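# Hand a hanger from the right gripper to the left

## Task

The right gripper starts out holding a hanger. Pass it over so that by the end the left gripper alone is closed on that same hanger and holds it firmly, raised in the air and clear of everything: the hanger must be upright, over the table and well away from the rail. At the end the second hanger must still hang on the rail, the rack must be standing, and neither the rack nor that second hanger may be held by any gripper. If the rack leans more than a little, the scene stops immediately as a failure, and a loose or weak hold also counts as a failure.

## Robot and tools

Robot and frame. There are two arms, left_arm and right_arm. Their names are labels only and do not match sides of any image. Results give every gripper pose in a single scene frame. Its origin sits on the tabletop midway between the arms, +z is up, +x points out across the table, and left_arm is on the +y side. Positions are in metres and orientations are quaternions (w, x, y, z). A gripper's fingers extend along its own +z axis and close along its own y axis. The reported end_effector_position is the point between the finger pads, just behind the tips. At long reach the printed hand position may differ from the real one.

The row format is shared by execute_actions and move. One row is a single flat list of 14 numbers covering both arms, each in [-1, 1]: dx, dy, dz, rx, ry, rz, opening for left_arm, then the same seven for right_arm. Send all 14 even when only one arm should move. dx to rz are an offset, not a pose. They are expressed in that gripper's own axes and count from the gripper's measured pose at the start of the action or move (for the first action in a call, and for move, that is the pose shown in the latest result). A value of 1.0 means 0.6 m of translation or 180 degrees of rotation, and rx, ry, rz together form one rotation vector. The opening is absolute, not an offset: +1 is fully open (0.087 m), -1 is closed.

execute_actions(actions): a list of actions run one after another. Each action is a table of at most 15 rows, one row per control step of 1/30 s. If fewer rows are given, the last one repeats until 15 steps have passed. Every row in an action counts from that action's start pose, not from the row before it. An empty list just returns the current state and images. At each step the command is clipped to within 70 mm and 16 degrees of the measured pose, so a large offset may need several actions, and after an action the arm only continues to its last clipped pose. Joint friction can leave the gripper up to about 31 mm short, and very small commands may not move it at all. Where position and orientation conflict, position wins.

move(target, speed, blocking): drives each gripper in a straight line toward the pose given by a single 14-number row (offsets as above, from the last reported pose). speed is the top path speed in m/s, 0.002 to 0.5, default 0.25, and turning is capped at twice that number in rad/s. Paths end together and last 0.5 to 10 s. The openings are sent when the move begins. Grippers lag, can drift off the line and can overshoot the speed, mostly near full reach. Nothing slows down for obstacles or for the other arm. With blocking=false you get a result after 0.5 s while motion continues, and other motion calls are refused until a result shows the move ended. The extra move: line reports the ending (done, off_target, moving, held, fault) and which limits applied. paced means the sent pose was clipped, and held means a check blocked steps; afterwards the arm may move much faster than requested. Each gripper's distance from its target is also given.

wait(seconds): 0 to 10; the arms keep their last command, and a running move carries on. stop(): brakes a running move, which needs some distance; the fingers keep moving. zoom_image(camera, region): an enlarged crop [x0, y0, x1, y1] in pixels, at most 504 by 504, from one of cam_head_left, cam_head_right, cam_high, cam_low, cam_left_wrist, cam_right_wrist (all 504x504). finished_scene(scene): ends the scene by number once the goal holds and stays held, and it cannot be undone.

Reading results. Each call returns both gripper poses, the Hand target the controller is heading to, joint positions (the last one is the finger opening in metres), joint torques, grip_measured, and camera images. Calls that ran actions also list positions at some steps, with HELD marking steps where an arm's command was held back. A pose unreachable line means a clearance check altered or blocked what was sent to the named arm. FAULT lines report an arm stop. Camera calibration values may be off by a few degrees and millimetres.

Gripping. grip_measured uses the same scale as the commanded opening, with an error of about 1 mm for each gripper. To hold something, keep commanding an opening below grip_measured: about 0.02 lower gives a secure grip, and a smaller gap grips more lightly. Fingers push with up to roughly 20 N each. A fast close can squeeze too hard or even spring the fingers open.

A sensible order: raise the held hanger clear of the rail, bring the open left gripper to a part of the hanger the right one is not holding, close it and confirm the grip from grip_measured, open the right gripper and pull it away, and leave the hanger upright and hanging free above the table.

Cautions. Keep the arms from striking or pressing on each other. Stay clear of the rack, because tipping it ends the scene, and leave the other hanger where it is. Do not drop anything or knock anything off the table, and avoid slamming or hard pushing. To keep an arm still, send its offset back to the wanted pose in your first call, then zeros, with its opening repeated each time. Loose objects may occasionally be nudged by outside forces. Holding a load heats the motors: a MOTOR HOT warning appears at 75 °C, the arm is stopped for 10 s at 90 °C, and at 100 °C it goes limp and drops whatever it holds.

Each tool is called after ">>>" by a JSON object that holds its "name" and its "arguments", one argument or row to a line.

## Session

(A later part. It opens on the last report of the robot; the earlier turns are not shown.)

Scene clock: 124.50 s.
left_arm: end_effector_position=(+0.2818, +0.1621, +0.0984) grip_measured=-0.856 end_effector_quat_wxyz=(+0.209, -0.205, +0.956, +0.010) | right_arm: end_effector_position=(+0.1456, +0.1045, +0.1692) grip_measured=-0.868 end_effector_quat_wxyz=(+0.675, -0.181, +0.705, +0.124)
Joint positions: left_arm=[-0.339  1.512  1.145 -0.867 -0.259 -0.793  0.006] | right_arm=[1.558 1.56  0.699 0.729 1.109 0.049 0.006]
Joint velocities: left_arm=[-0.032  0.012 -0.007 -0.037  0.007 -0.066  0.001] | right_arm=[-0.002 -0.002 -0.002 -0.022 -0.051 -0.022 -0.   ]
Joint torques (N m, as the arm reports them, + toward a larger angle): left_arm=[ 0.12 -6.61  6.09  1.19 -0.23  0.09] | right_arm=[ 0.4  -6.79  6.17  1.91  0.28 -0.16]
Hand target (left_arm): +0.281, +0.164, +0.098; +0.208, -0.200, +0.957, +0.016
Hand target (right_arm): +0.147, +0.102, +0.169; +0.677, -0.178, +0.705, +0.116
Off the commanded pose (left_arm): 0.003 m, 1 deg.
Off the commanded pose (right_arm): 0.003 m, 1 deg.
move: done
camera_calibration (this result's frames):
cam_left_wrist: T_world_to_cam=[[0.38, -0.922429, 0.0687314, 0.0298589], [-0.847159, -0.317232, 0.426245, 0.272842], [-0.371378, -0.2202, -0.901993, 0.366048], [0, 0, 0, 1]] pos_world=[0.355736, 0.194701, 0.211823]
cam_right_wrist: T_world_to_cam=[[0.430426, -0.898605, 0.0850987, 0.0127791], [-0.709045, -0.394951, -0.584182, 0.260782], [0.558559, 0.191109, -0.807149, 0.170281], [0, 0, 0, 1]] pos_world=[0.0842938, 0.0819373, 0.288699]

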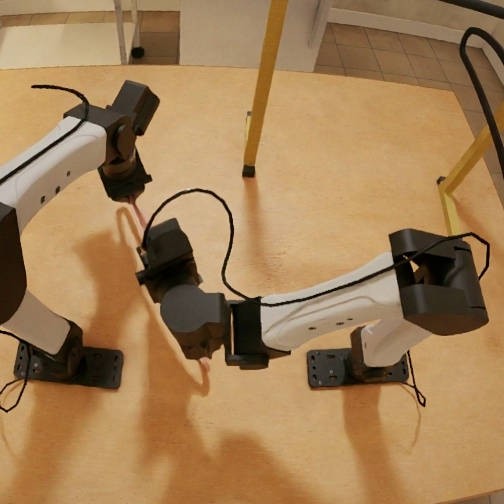

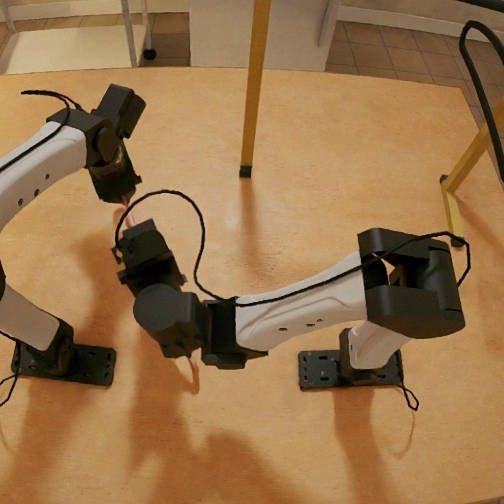

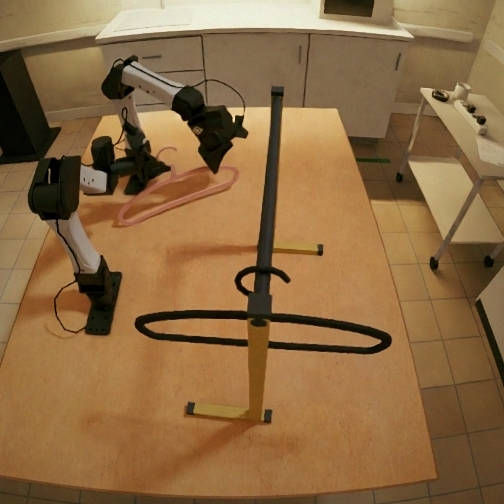

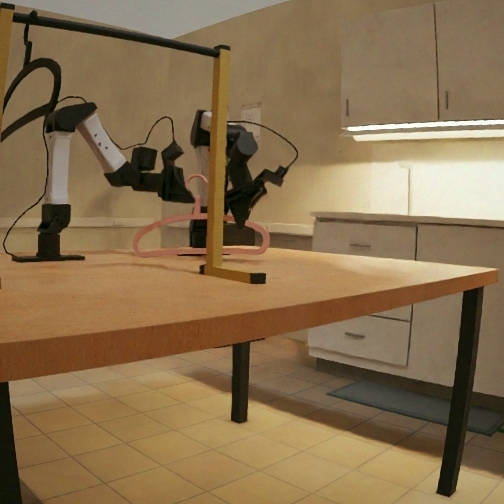

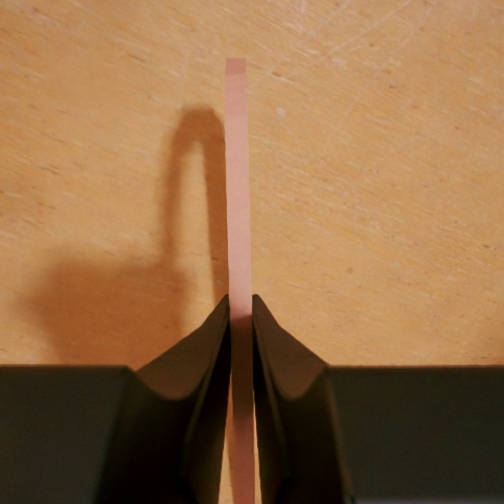

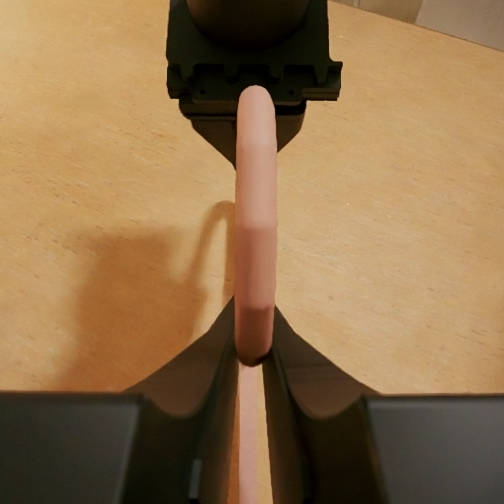

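>>> {"name": "move", "arguments": {
  "target": [0,0,0,0,0,0,0.2,0,0,0,0,0,0,-0.9]
}}

>>> {"name": "move", "arguments": {
  "target": [0,0,-0.167,0,0,0,0.2,0,0,0,0,0,0,-0.9],
  "speed": 0.15
}}

>>> {"name": "move", "arguments": {
  "target": [0.042,-0.063,-0.093,0.492,0.105,-0.105,0.2,-0.2,-0.2,0,0,0,0,-0.9],
  "speed": 0.12
}}

Scene clock: 138.00 s.
left_arm: end_effector_position=(+0.2818, +0.1621, +0.0984) grip_measured=+0.200 end_effector_quat_wxyz=(+0.209, -0.205, +0.956, +0.010) | right_arm: end_effector_position=(+0.1456, +0.1043, +0.1689) grip_measured=-0.868 end_effector_quat_wxyz=(+0.675, -0.181, +0.705, +0.123)
Joint positions: left_arm=[-0.339  1.512  1.145 -0.867 -0.259 -0.793  0.052] | right_arm=[1.558 1.56  0.699 0.727 1.109 0.049 0.006]
Joint velocities: left_arm=[-0.012  0.002 -0.017 -0.007  0.051 -0.037  0.   ] | right_arm=[ 0.002 -0.002 -0.017  0.007 -0.051 -0.007 -0.001]
Joint torques (N m, as the arm reports them, + toward a larger angle): left_arm=[ 0.16 -6.52  6.15  1.26 -0.17  0.02] | right_arm=[ 0.4  -6.77  6.14  1.96  0.14 -0.11]
Hand target (left_arm): +0.282, +0.162, +0.098; +0.209, -0.205, +0.956, +0.010
Hand target (right_arm): +0.146, +0.104, +0.169; +0.675, -0.180, +0.705, +0.124
Off the commanded pose (left_arm): 0.000 m, 0 deg.
Off the commanded pose (right_arm): 0.000 m, 0 deg.
move: done
camera_calibration (this result's frames):
cam_left_wrist: T_world_to_cam=[[0.380212, -0.922312, 0.0691344, 0.0296768], [-0.847044, -0.317215, 0.426487, 0.272744], [-0.371424, -0.220715, -0.901848, 0.366102], [0, 0, 0, 1]] pos_world=[0.355722, 0.194694, 0.211795]
cam_right_wrist: T_world_to_cam=[[0.430431, -0.898408, 0.0871293, 0.0123183], [-0.709079, -0.396286, -0.583235, 0.260512], [0.558512, 0.189261, -0.807617, 0.170317], [0, 0, 0, 1]] pos_world=[0.0842973, 0.0820697, 0.288417]

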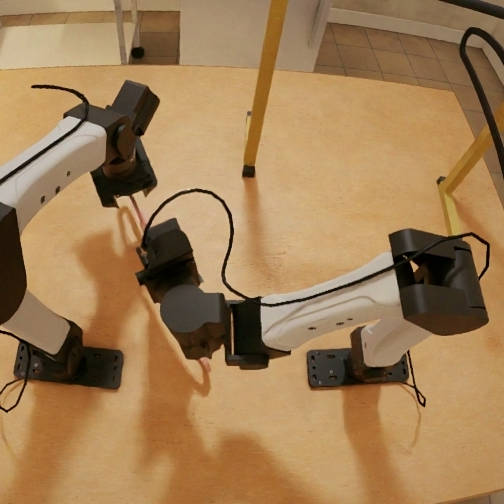

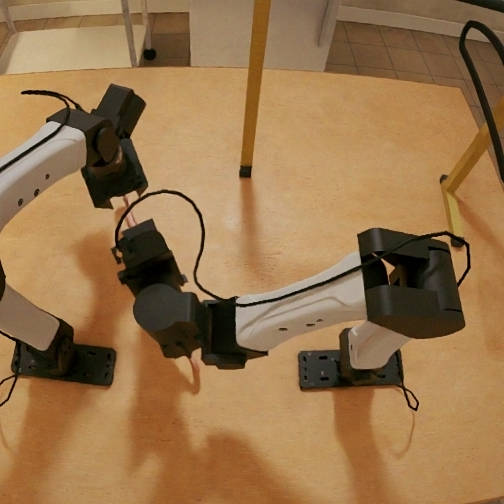

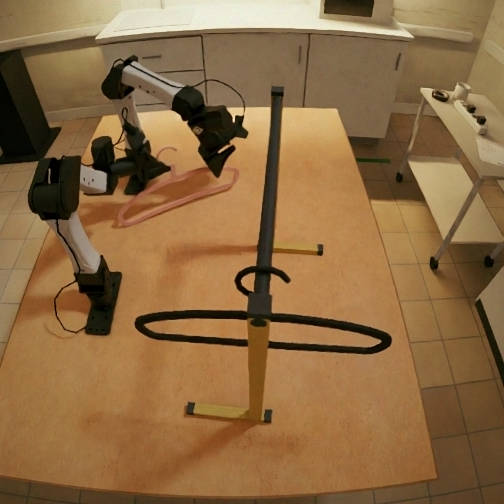

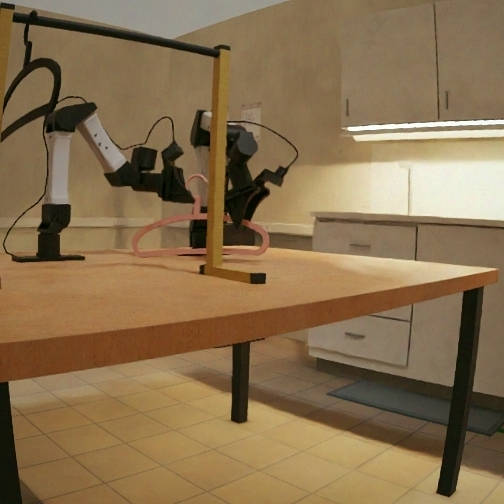

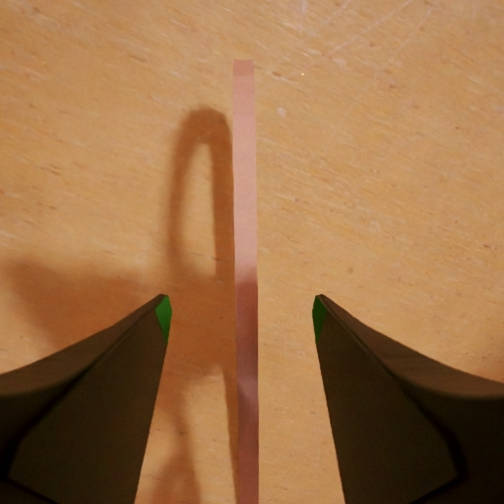

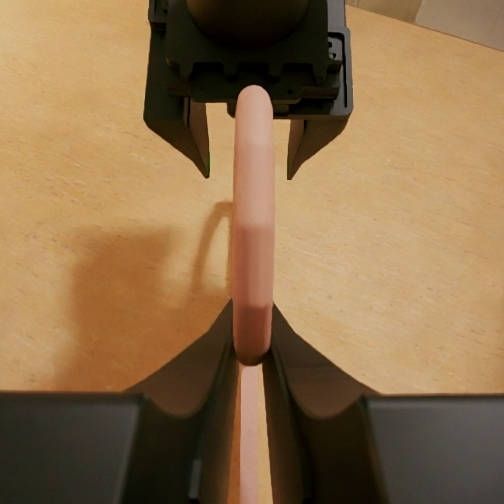

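Scene clock: 139.30 s.
left_arm: end_effector_position=(+0.2425, +0.1540, +0.1817) grip_measured=+0.200 end_effector_quat_wxyz=(+0.201, -0.204, +0.958, +0.015) | right_arm: end_effector_position=(+0.1456, +0.1042, +0.1686) grip_measured=-0.868 end_effector_quat_wxyz=(+0.674, -0.182, +0.705, +0.123)
Joint positions: left_arm=[-0.43   1.431  1.411 -1.257 -0.284 -0.883  0.052] | right_arm=[1.558 1.56  0.699 0.725 1.109 0.049 0.006]
Joint velocities: left_arm=[-0.007 -0.002 -0.007 -0.007  0.022  0.022  0.   ] | right_arm=[-0.012 -0.017 -0.012 -0.022 -0.051  0.007 -0.   ]
Joint torques (N m, as the arm reports them, + toward a larger angle): left_arm=[-0.68 -6.25  7.21  1.08 -0.25 -0.05] | right_arm=[ 0.39 -6.78  6.12  1.95  0.14 -0.1 ]
Hand target (left_arm): +0.242, +0.153, +0.190; +0.210, -0.204, +0.956, +0.010
Hand target (right_arm): +0.146, +0.104, +0.169; +0.674, -0.181, +0.705, +0.123
Off the commanded pose (left_arm): 0.009 m, 1 deg.
Off the commanded pose (right_arm): 0.000 m, 0 deg.
move: done
camera_calibration (this result's frames):
cam_left_wrist: T_world_to_cam=[[0.380211, -0.92316, 0.0566982, 0.0338033], [-0.839493, -0.318724, 0.440076, 0.197353], [-0.388189, -0.21492, -0.896169, 0.426955], [0, 0, 0, 1]] pos_world=[0.318563, 0.185868, 0.293857]
cam_right_wrist: T_world_to_cam=[[0.430436, -0.89824, 0.0888211, 0.0119345], [-0.709108, -0.397398, -0.582444, 0.260286], [0.558472, 0.187721, -0.808004, 0.170346], [0, 0, 0, 1]] pos_world=[0.0843001, 0.0821795, 0.288182]

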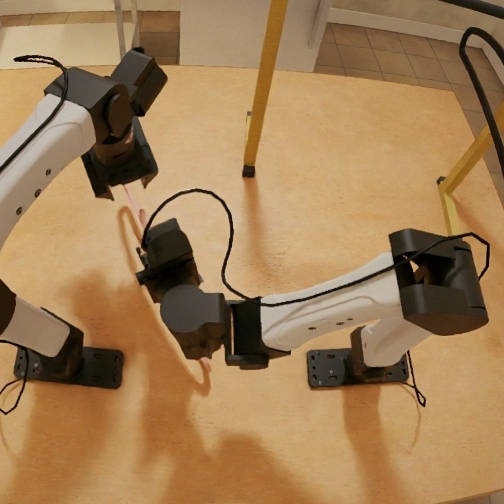

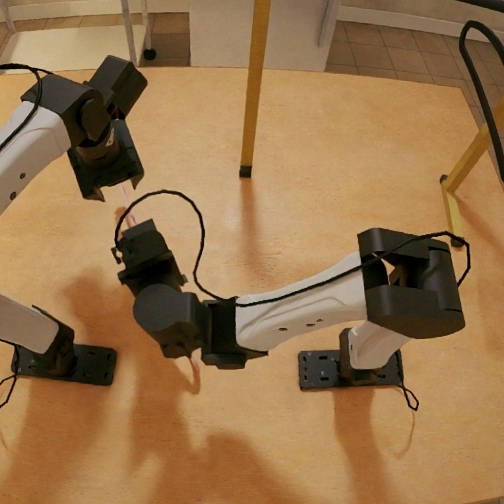

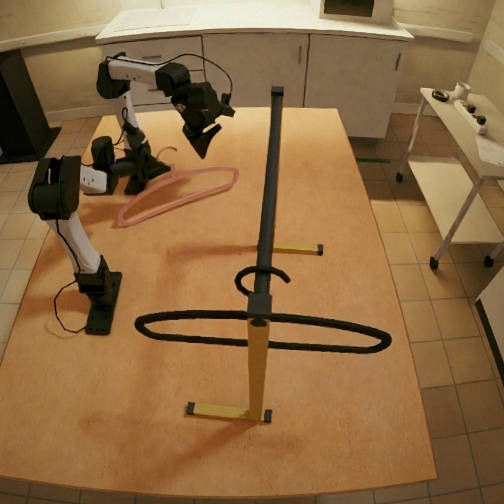

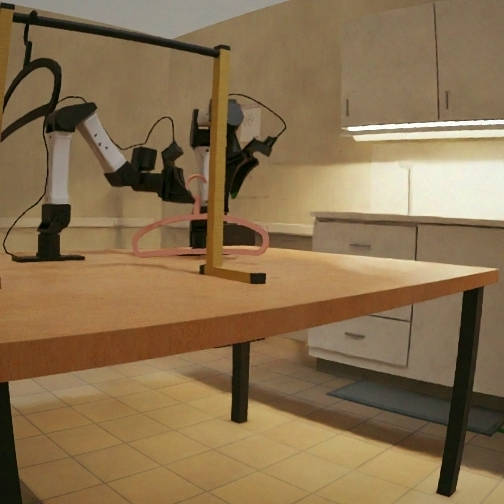

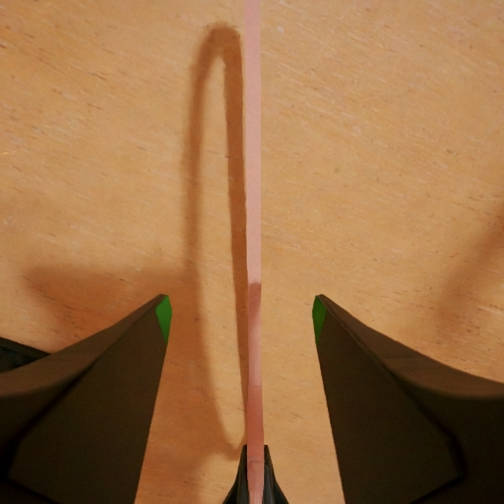

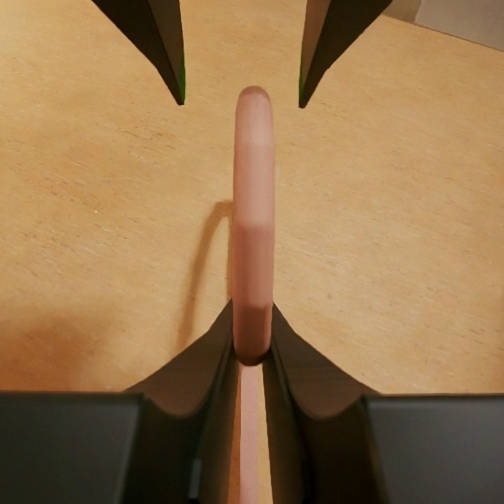

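Scene clock: 146.90 s.
left_arm: end_effector_position=(+0.2205, +0.1053, +0.2365) grip_measured=+0.200 end_effector_quat_wxyz=(+0.154, -0.142, +0.663, -0.718) | right_arm: end_effector_position=(+0.1972, +0.0096, +0.2760) grip_measured=-0.868 end_effector_quat_wxyz=(+0.665, -0.196, +0.713, +0.106)
Joint positions: left_arm=[ 0.126  1.188  0.304  1.099  1.189 -1.77   0.052] | right_arm=[ 1.299  1.044  0.812  0.091  0.856 -0.003  0.006]
Joint velocities: left_arm=[ 0.007  0.002 -0.002  0.125 -0.051 -0.081  0.   ] | right_arm=[ 0.012 -0.002 -0.002  0.022  0.022 -0.051  0.001]
Joint torques (N m, as the arm reports them, + toward a larger angle): left_arm=[-0.65 -1.54  3.95  1.97 -0.1   0.05] | right_arm=[-0.18 -5.17  8.63  2.17  0.04 -0.16]
Hand target (left_arm): +0.218, +0.103, +0.227; +0.138, -0.153, +0.665, -0.718
Hand target (right_arm): +0.198, +0.007, +0.295; +0.676, -0.182, +0.704, +0.122
Off the commanded pose (left_arm): 0.013 m, 2 deg.
Off the commanded pose (right_arm): 0.021 m, 3 deg.
move: off_target (left_arm, right_arm)
camera_calibration (this result's frames):
cam_left_wrist: T_world_to_cam=[[-0.0493783, 0.074949, 0.995964, -0.238393], [-0.904465, 0.419647, -0.0764215, 0.197926], [-0.423681, -0.904588, 0.0470673, 0.314494], [0, 0, 0, 1]] pos_world=[0.300491, 0.219296, 0.237754]
cam_right_wrist: T_world_to_cam=[[0.42819, -0.894944, 0.125416, -0.11447], [-0.718386, -0.421291, -0.553566, 0.315966], [0.548247, 0.146934, -0.823308, 0.252645], [0, 0, 0, 1]] pos_world=[0.137489, -0.00645254, 0.397269]

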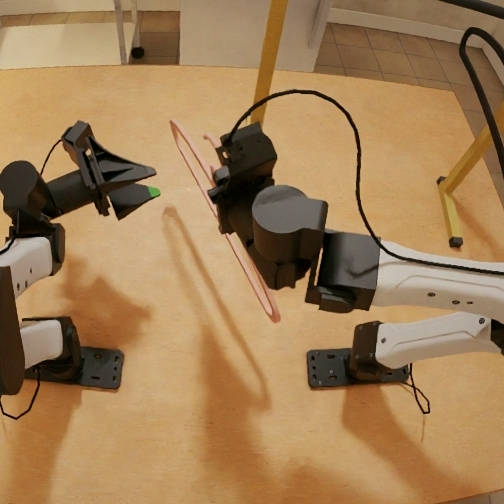

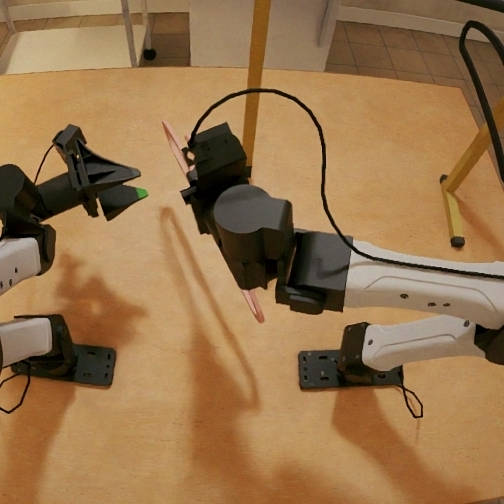

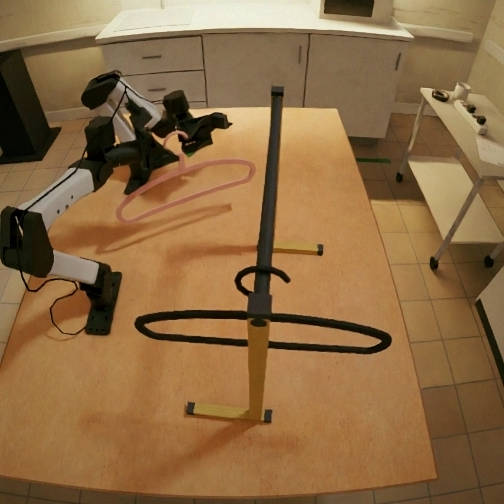

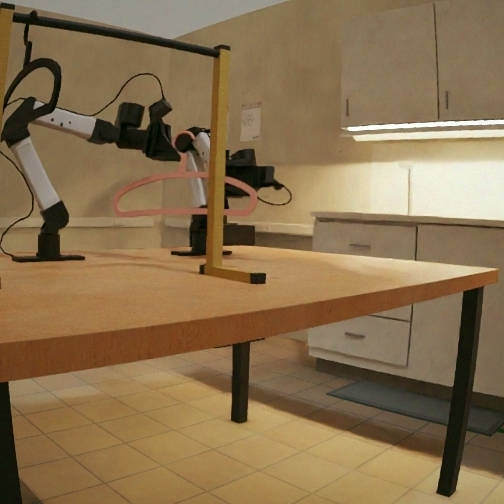

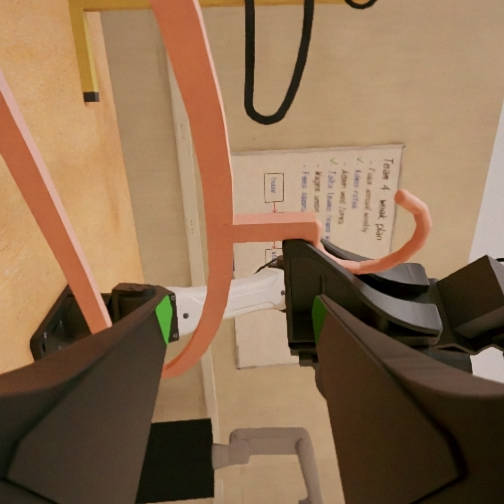

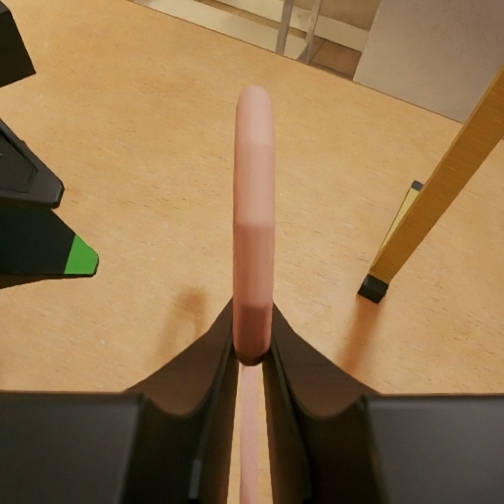

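>>> {"name": "move", "arguments": {
  "target": [0,0.028,0.128,0,0,0,0.2,0,0,0,0,0,0,-0.9],
  "speed": 0.07
}}

Scene clock: 152.90 s.
left_arm: end_effector_position=(+0.2466, +0.0368, +0.2210) grip_measured=+0.200 end_effector_quat_wxyz=(+0.148, -0.148, +0.668, -0.714) | right_arm: end_effector_position=(+0.1971, +0.0093, +0.2751) grip_measured=-0.868 end_effector_quat_wxyz=(+0.664, -0.197, +0.713, +0.104)
Joint positions: left_arm=[-0.183  1.38   0.394  1.087  0.885 -1.664  0.052] | right_arm=[ 1.299  1.044  0.812  0.086  0.856 -0.003  0.006]
Joint velocities: left_arm=[-0.002 -0.022 -0.007  0.022 -0.022 -0.007  0.   ] | right_arm=[ 0.002 -0.022  0.002 -0.051 -0.051 -0.007 -0.   ]
Joint torques (N m, as the arm reports them, + toward a larger angle): left_arm=[-0.79 -3.15  7.05  2.23 -0.06  0.17] | right_arm=[ 0.4  -3.28  7.14  2.16  0.14 -0.1 ]
Hand target (left_arm): +0.252, +0.033, +0.224; +0.155, -0.142, +0.666, -0.716
Hand target (right_arm): +0.197, +0.010, +0.276; +0.665, -0.196, +0.713, +0.106
Off the commanded pose (left_arm): 0.008 m, 1 deg.
Off the commanded pose (right_arm): 0.001 m, 0 deg.
move: done
camera_calibration (this result's frames):
cam_left_wrist: T_world_to_cam=[[-0.0298281, 0.0673224, 0.997285, -0.221391], [-0.905333, 0.421061, -0.0555019, 0.244624], [-0.423655, -0.90453, 0.0483897, 0.263949], [0, 0, 0, 1]] pos_world=[0.326685, 0.150653, 0.221595]
cam_right_wrist: T_world_to_cam=[[0.428353, -0.894385, 0.128797, -0.115564], [-0.719095, -0.423717, -0.550787, 0.314716], [0.547189, 0.143314, -0.824649, 0.252666], [0, 0, 0, 1]] pos_world=[0.137557, -0.00621899, 0.396586]

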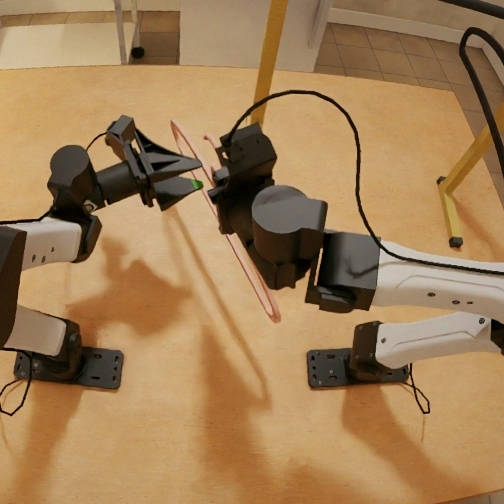

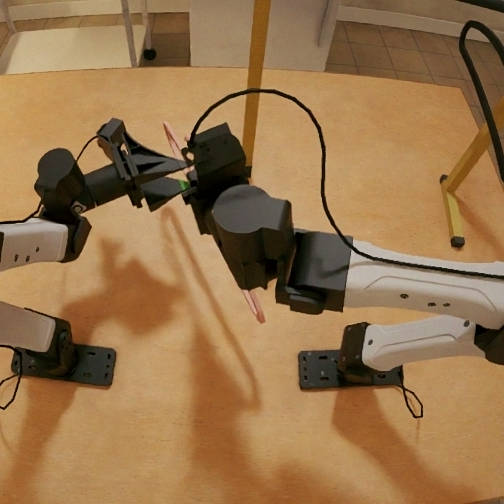

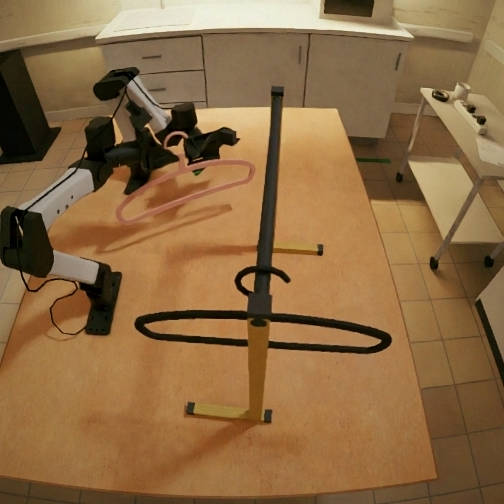

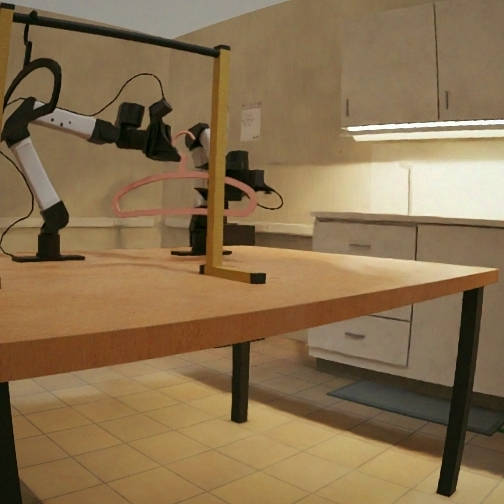

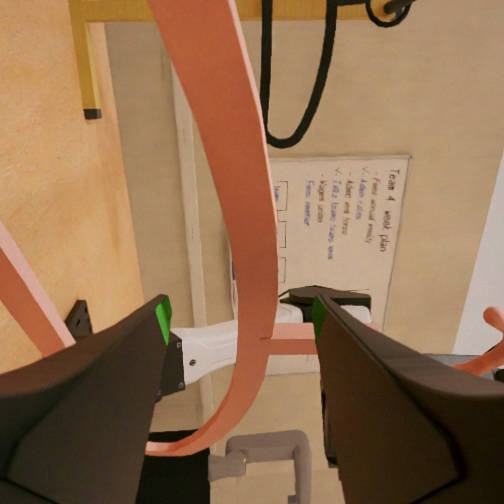

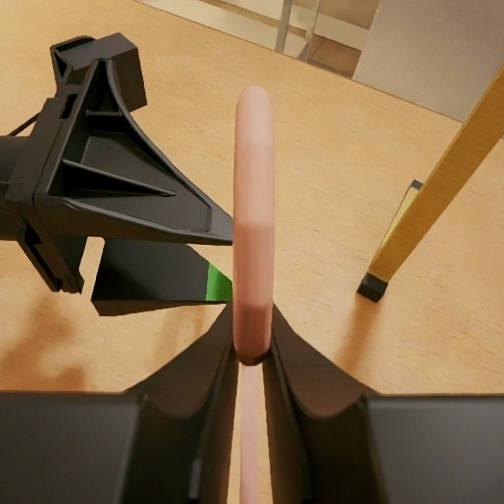

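>>> {"name": "move", "arguments": {
  "target": [-0.03,-0.005,0.045,0,0,0,0.2,0,0,0,0,0,0,-0.9],
  "speed": 0.05
}}

>>> {"name": "move", "arguments": {
  "target": [0,0,0,0,0,0,-0.8,0,0,0,0,0,0,-0.9],
  "speed": 0.05
}}

Scene clock: 158.73 s.
left_arm: end_effector_position=(+0.2685, +0.0234, +0.2258) grip_measured=+0.200 end_effector_quat_wxyz=(+0.148, -0.148, +0.666, -0.716) | right_arm: end_effector_position=(+0.1971, +0.0090, +0.2743) grip_measured=-0.868 end_effector_quat_wxyz=(+0.664, -0.198, +0.714, +0.103)
Joint positions: left_arm=[-0.212  1.474  0.49   1.087  0.856 -1.664  0.052] | right_arm=[ 1.299  1.044  0.812  0.082  0.856 -0.003  0.006]
Joint velocities: left_arm=[-0.002 -0.002  0.002 -0.051 -0.11   0.037 -0.   ] | right_arm=[ 0.002 -0.007  0.002 -0.037 -0.007 -0.007 -0.001]
Joint torques (N m, as the arm reports them, + toward a larger angle): left_arm=[-0.61 -3.94  6.99  2.04 -0.13  0.13] | right_arm=[ 0.39 -3.28  7.14  2.16  0.14 -0.1 ]
Hand target (left_arm): +0.273, +0.019, +0.225; +0.148, -0.148, +0.668, -0.714
Hand target (right_arm): +0.197, +0.009, +0.275; +0.664, -0.197, +0.713, +0.104
Off the commanded pose (left_arm): 0.007 m, 0 deg.
Off the commanded pose (right_arm): 0.001 m, 0 deg.
move: done
camera_calibration (this result's frames):
cam_left_wrist: T_world_to_cam=[[-0.0315573, 0.0706438, 0.997002, -0.224093], [-0.905179, 0.420987, -0.0584804, 0.271039], [-0.423856, -0.904312, 0.0506601, 0.260404], [0, 0, 0, 1]] pos_world=[0.348641, 0.137213, 0.226079]
cam_right_wrist: T_world_to_cam=[[0.428521, -0.893812, 0.132175, -0.116656], [-0.719801, -0.426131, -0.547996, 0.313463], [0.546129, 0.139688, -0.825972, 0.25268], [0, 0, 0, 1]] pos_world=[0.137625, -0.00598844, 0.395903]

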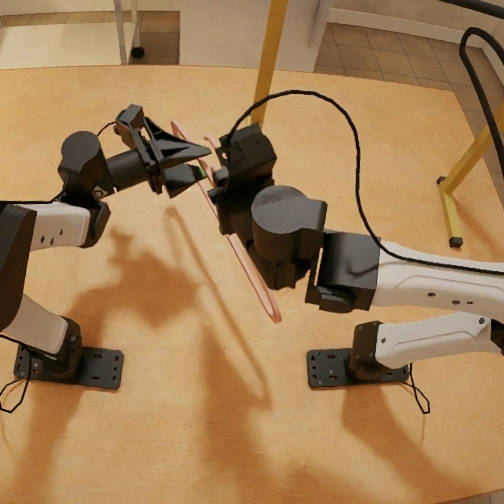

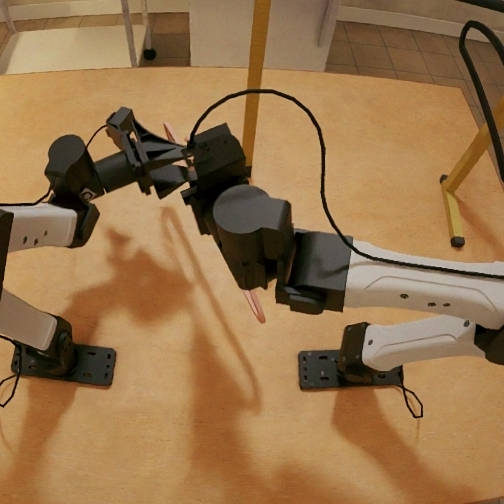

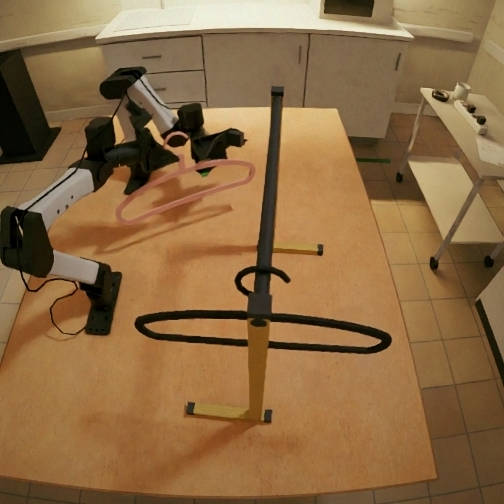

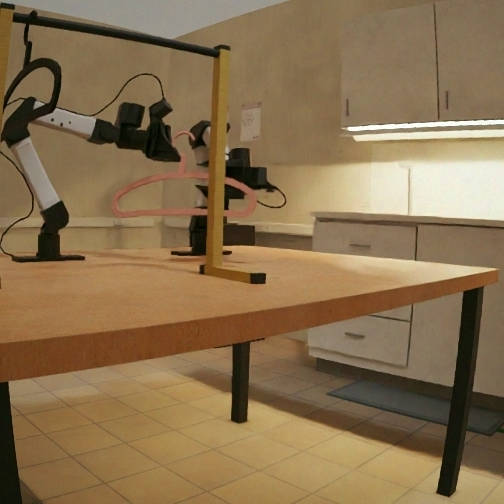

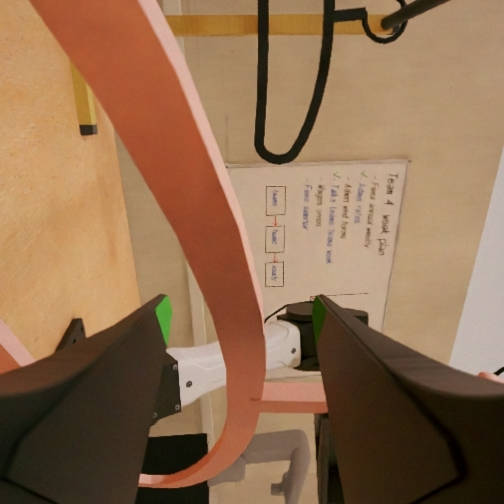

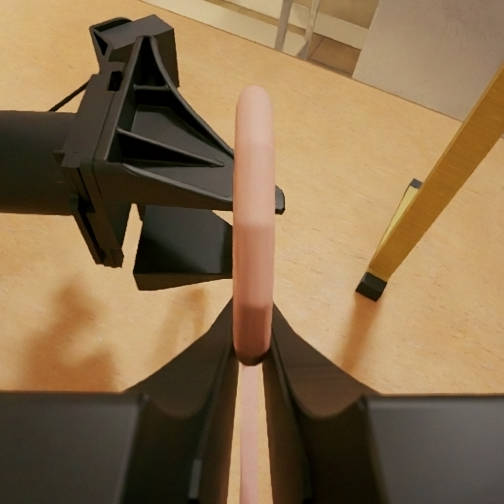

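Scene clock: 159.23 s.
left_arm: end_effector_position=(+0.2697, +0.0236, +0.2262) grip_measured=-0.660 end_effector_quat_wxyz=(+0.147, -0.154, +0.665, -0.716) | right_arm: end_effector_position=(+0.1968, +0.0083, +0.2722) grip_measured=-0.871 end_effector_quat_wxyz=(+0.661, -0.202, +0.716, +0.099)
Joint positions: left_arm=[-0.212  1.474  0.49   1.087  0.849 -1.674  0.015] | right_arm=[ 1.299  1.044  0.812  0.07   0.856 -0.003  0.006]
Joint velocities: left_arm=[-0.012  0.002 -0.012  0.022  0.051  0.022  0.   ] | right_arm=[ 0.012  0.007 -0.012  0.081 -0.022 -0.007 -0.   ]
Joint torques (N m, as the arm reports them, + toward a larger angle): left_arm=[ 0.14 -5.43  5.56  2.14  0.01  0.15] | right_arm=[ 0.4  -3.29  7.14  2.23  0.14 -0.1 ]
Hand target (left_arm): +0.269, +0.023, +0.226; +0.148, -0.148, +0.666, -0.716
Hand target (right_arm): +0.197, +0.009, +0.274; +0.663, -0.198, +0.714, +0.103
Off the commanded pose (left_arm): 0.001 m, 1 deg.
Off the commanded pose (right_arm): 0.002 m, 1 deg.
move: done
camera_calibration (this result's frames):
cam_left_wrist: T_world_to_cam=[[-0.022109, 0.0752845, 0.996917, -0.227192], [-0.908287, 0.415165, -0.0514956, 0.271445], [-0.417762, -0.906626, 0.0592011, 0.257618], [0, 0, 0, 1]] pos_world=[0.34915, 0.137972, 0.225219]
cam_right_wrist: T_world_to_cam=[[0.428959, -0.892313, 0.140609, -0.119373], [-0.721549, -0.432112, -0.540968, 0.310321], [0.543472, 0.130597, -0.829206, 0.252688], [0, 0, 0, 1]] pos_world=[0.137789, -0.00542524, 0.394189]

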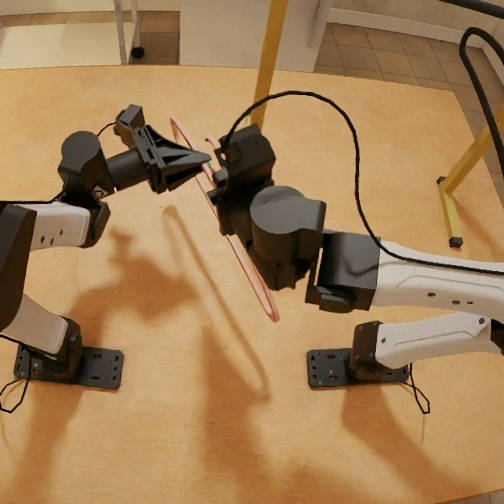

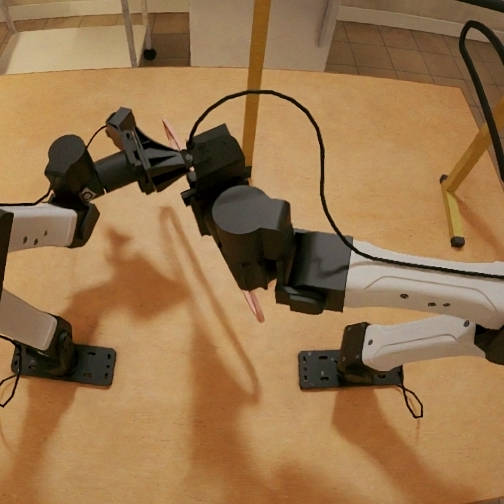

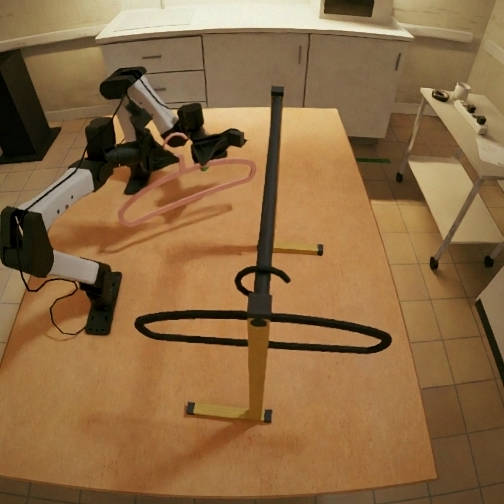

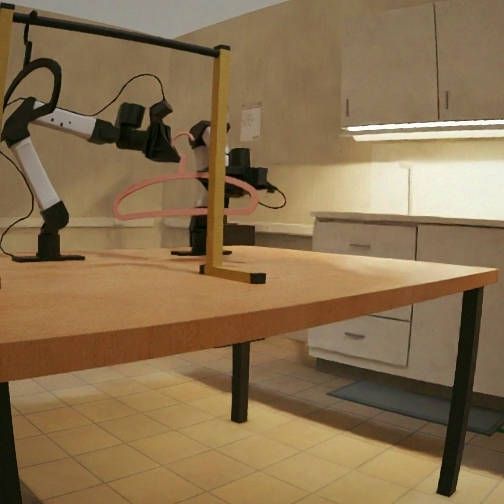

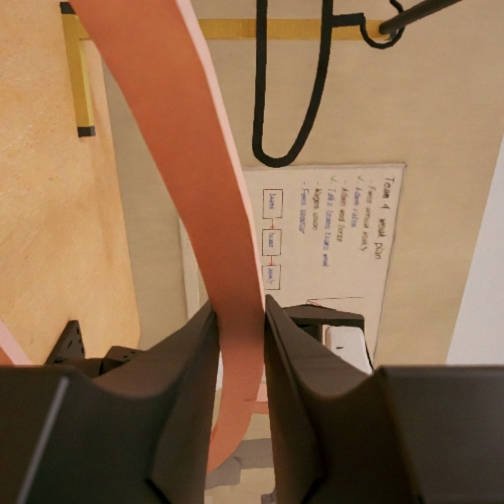

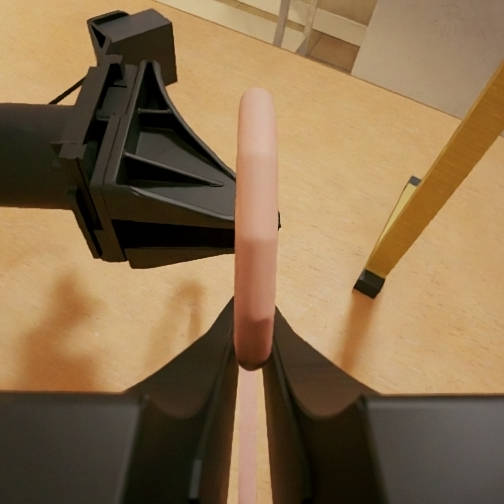

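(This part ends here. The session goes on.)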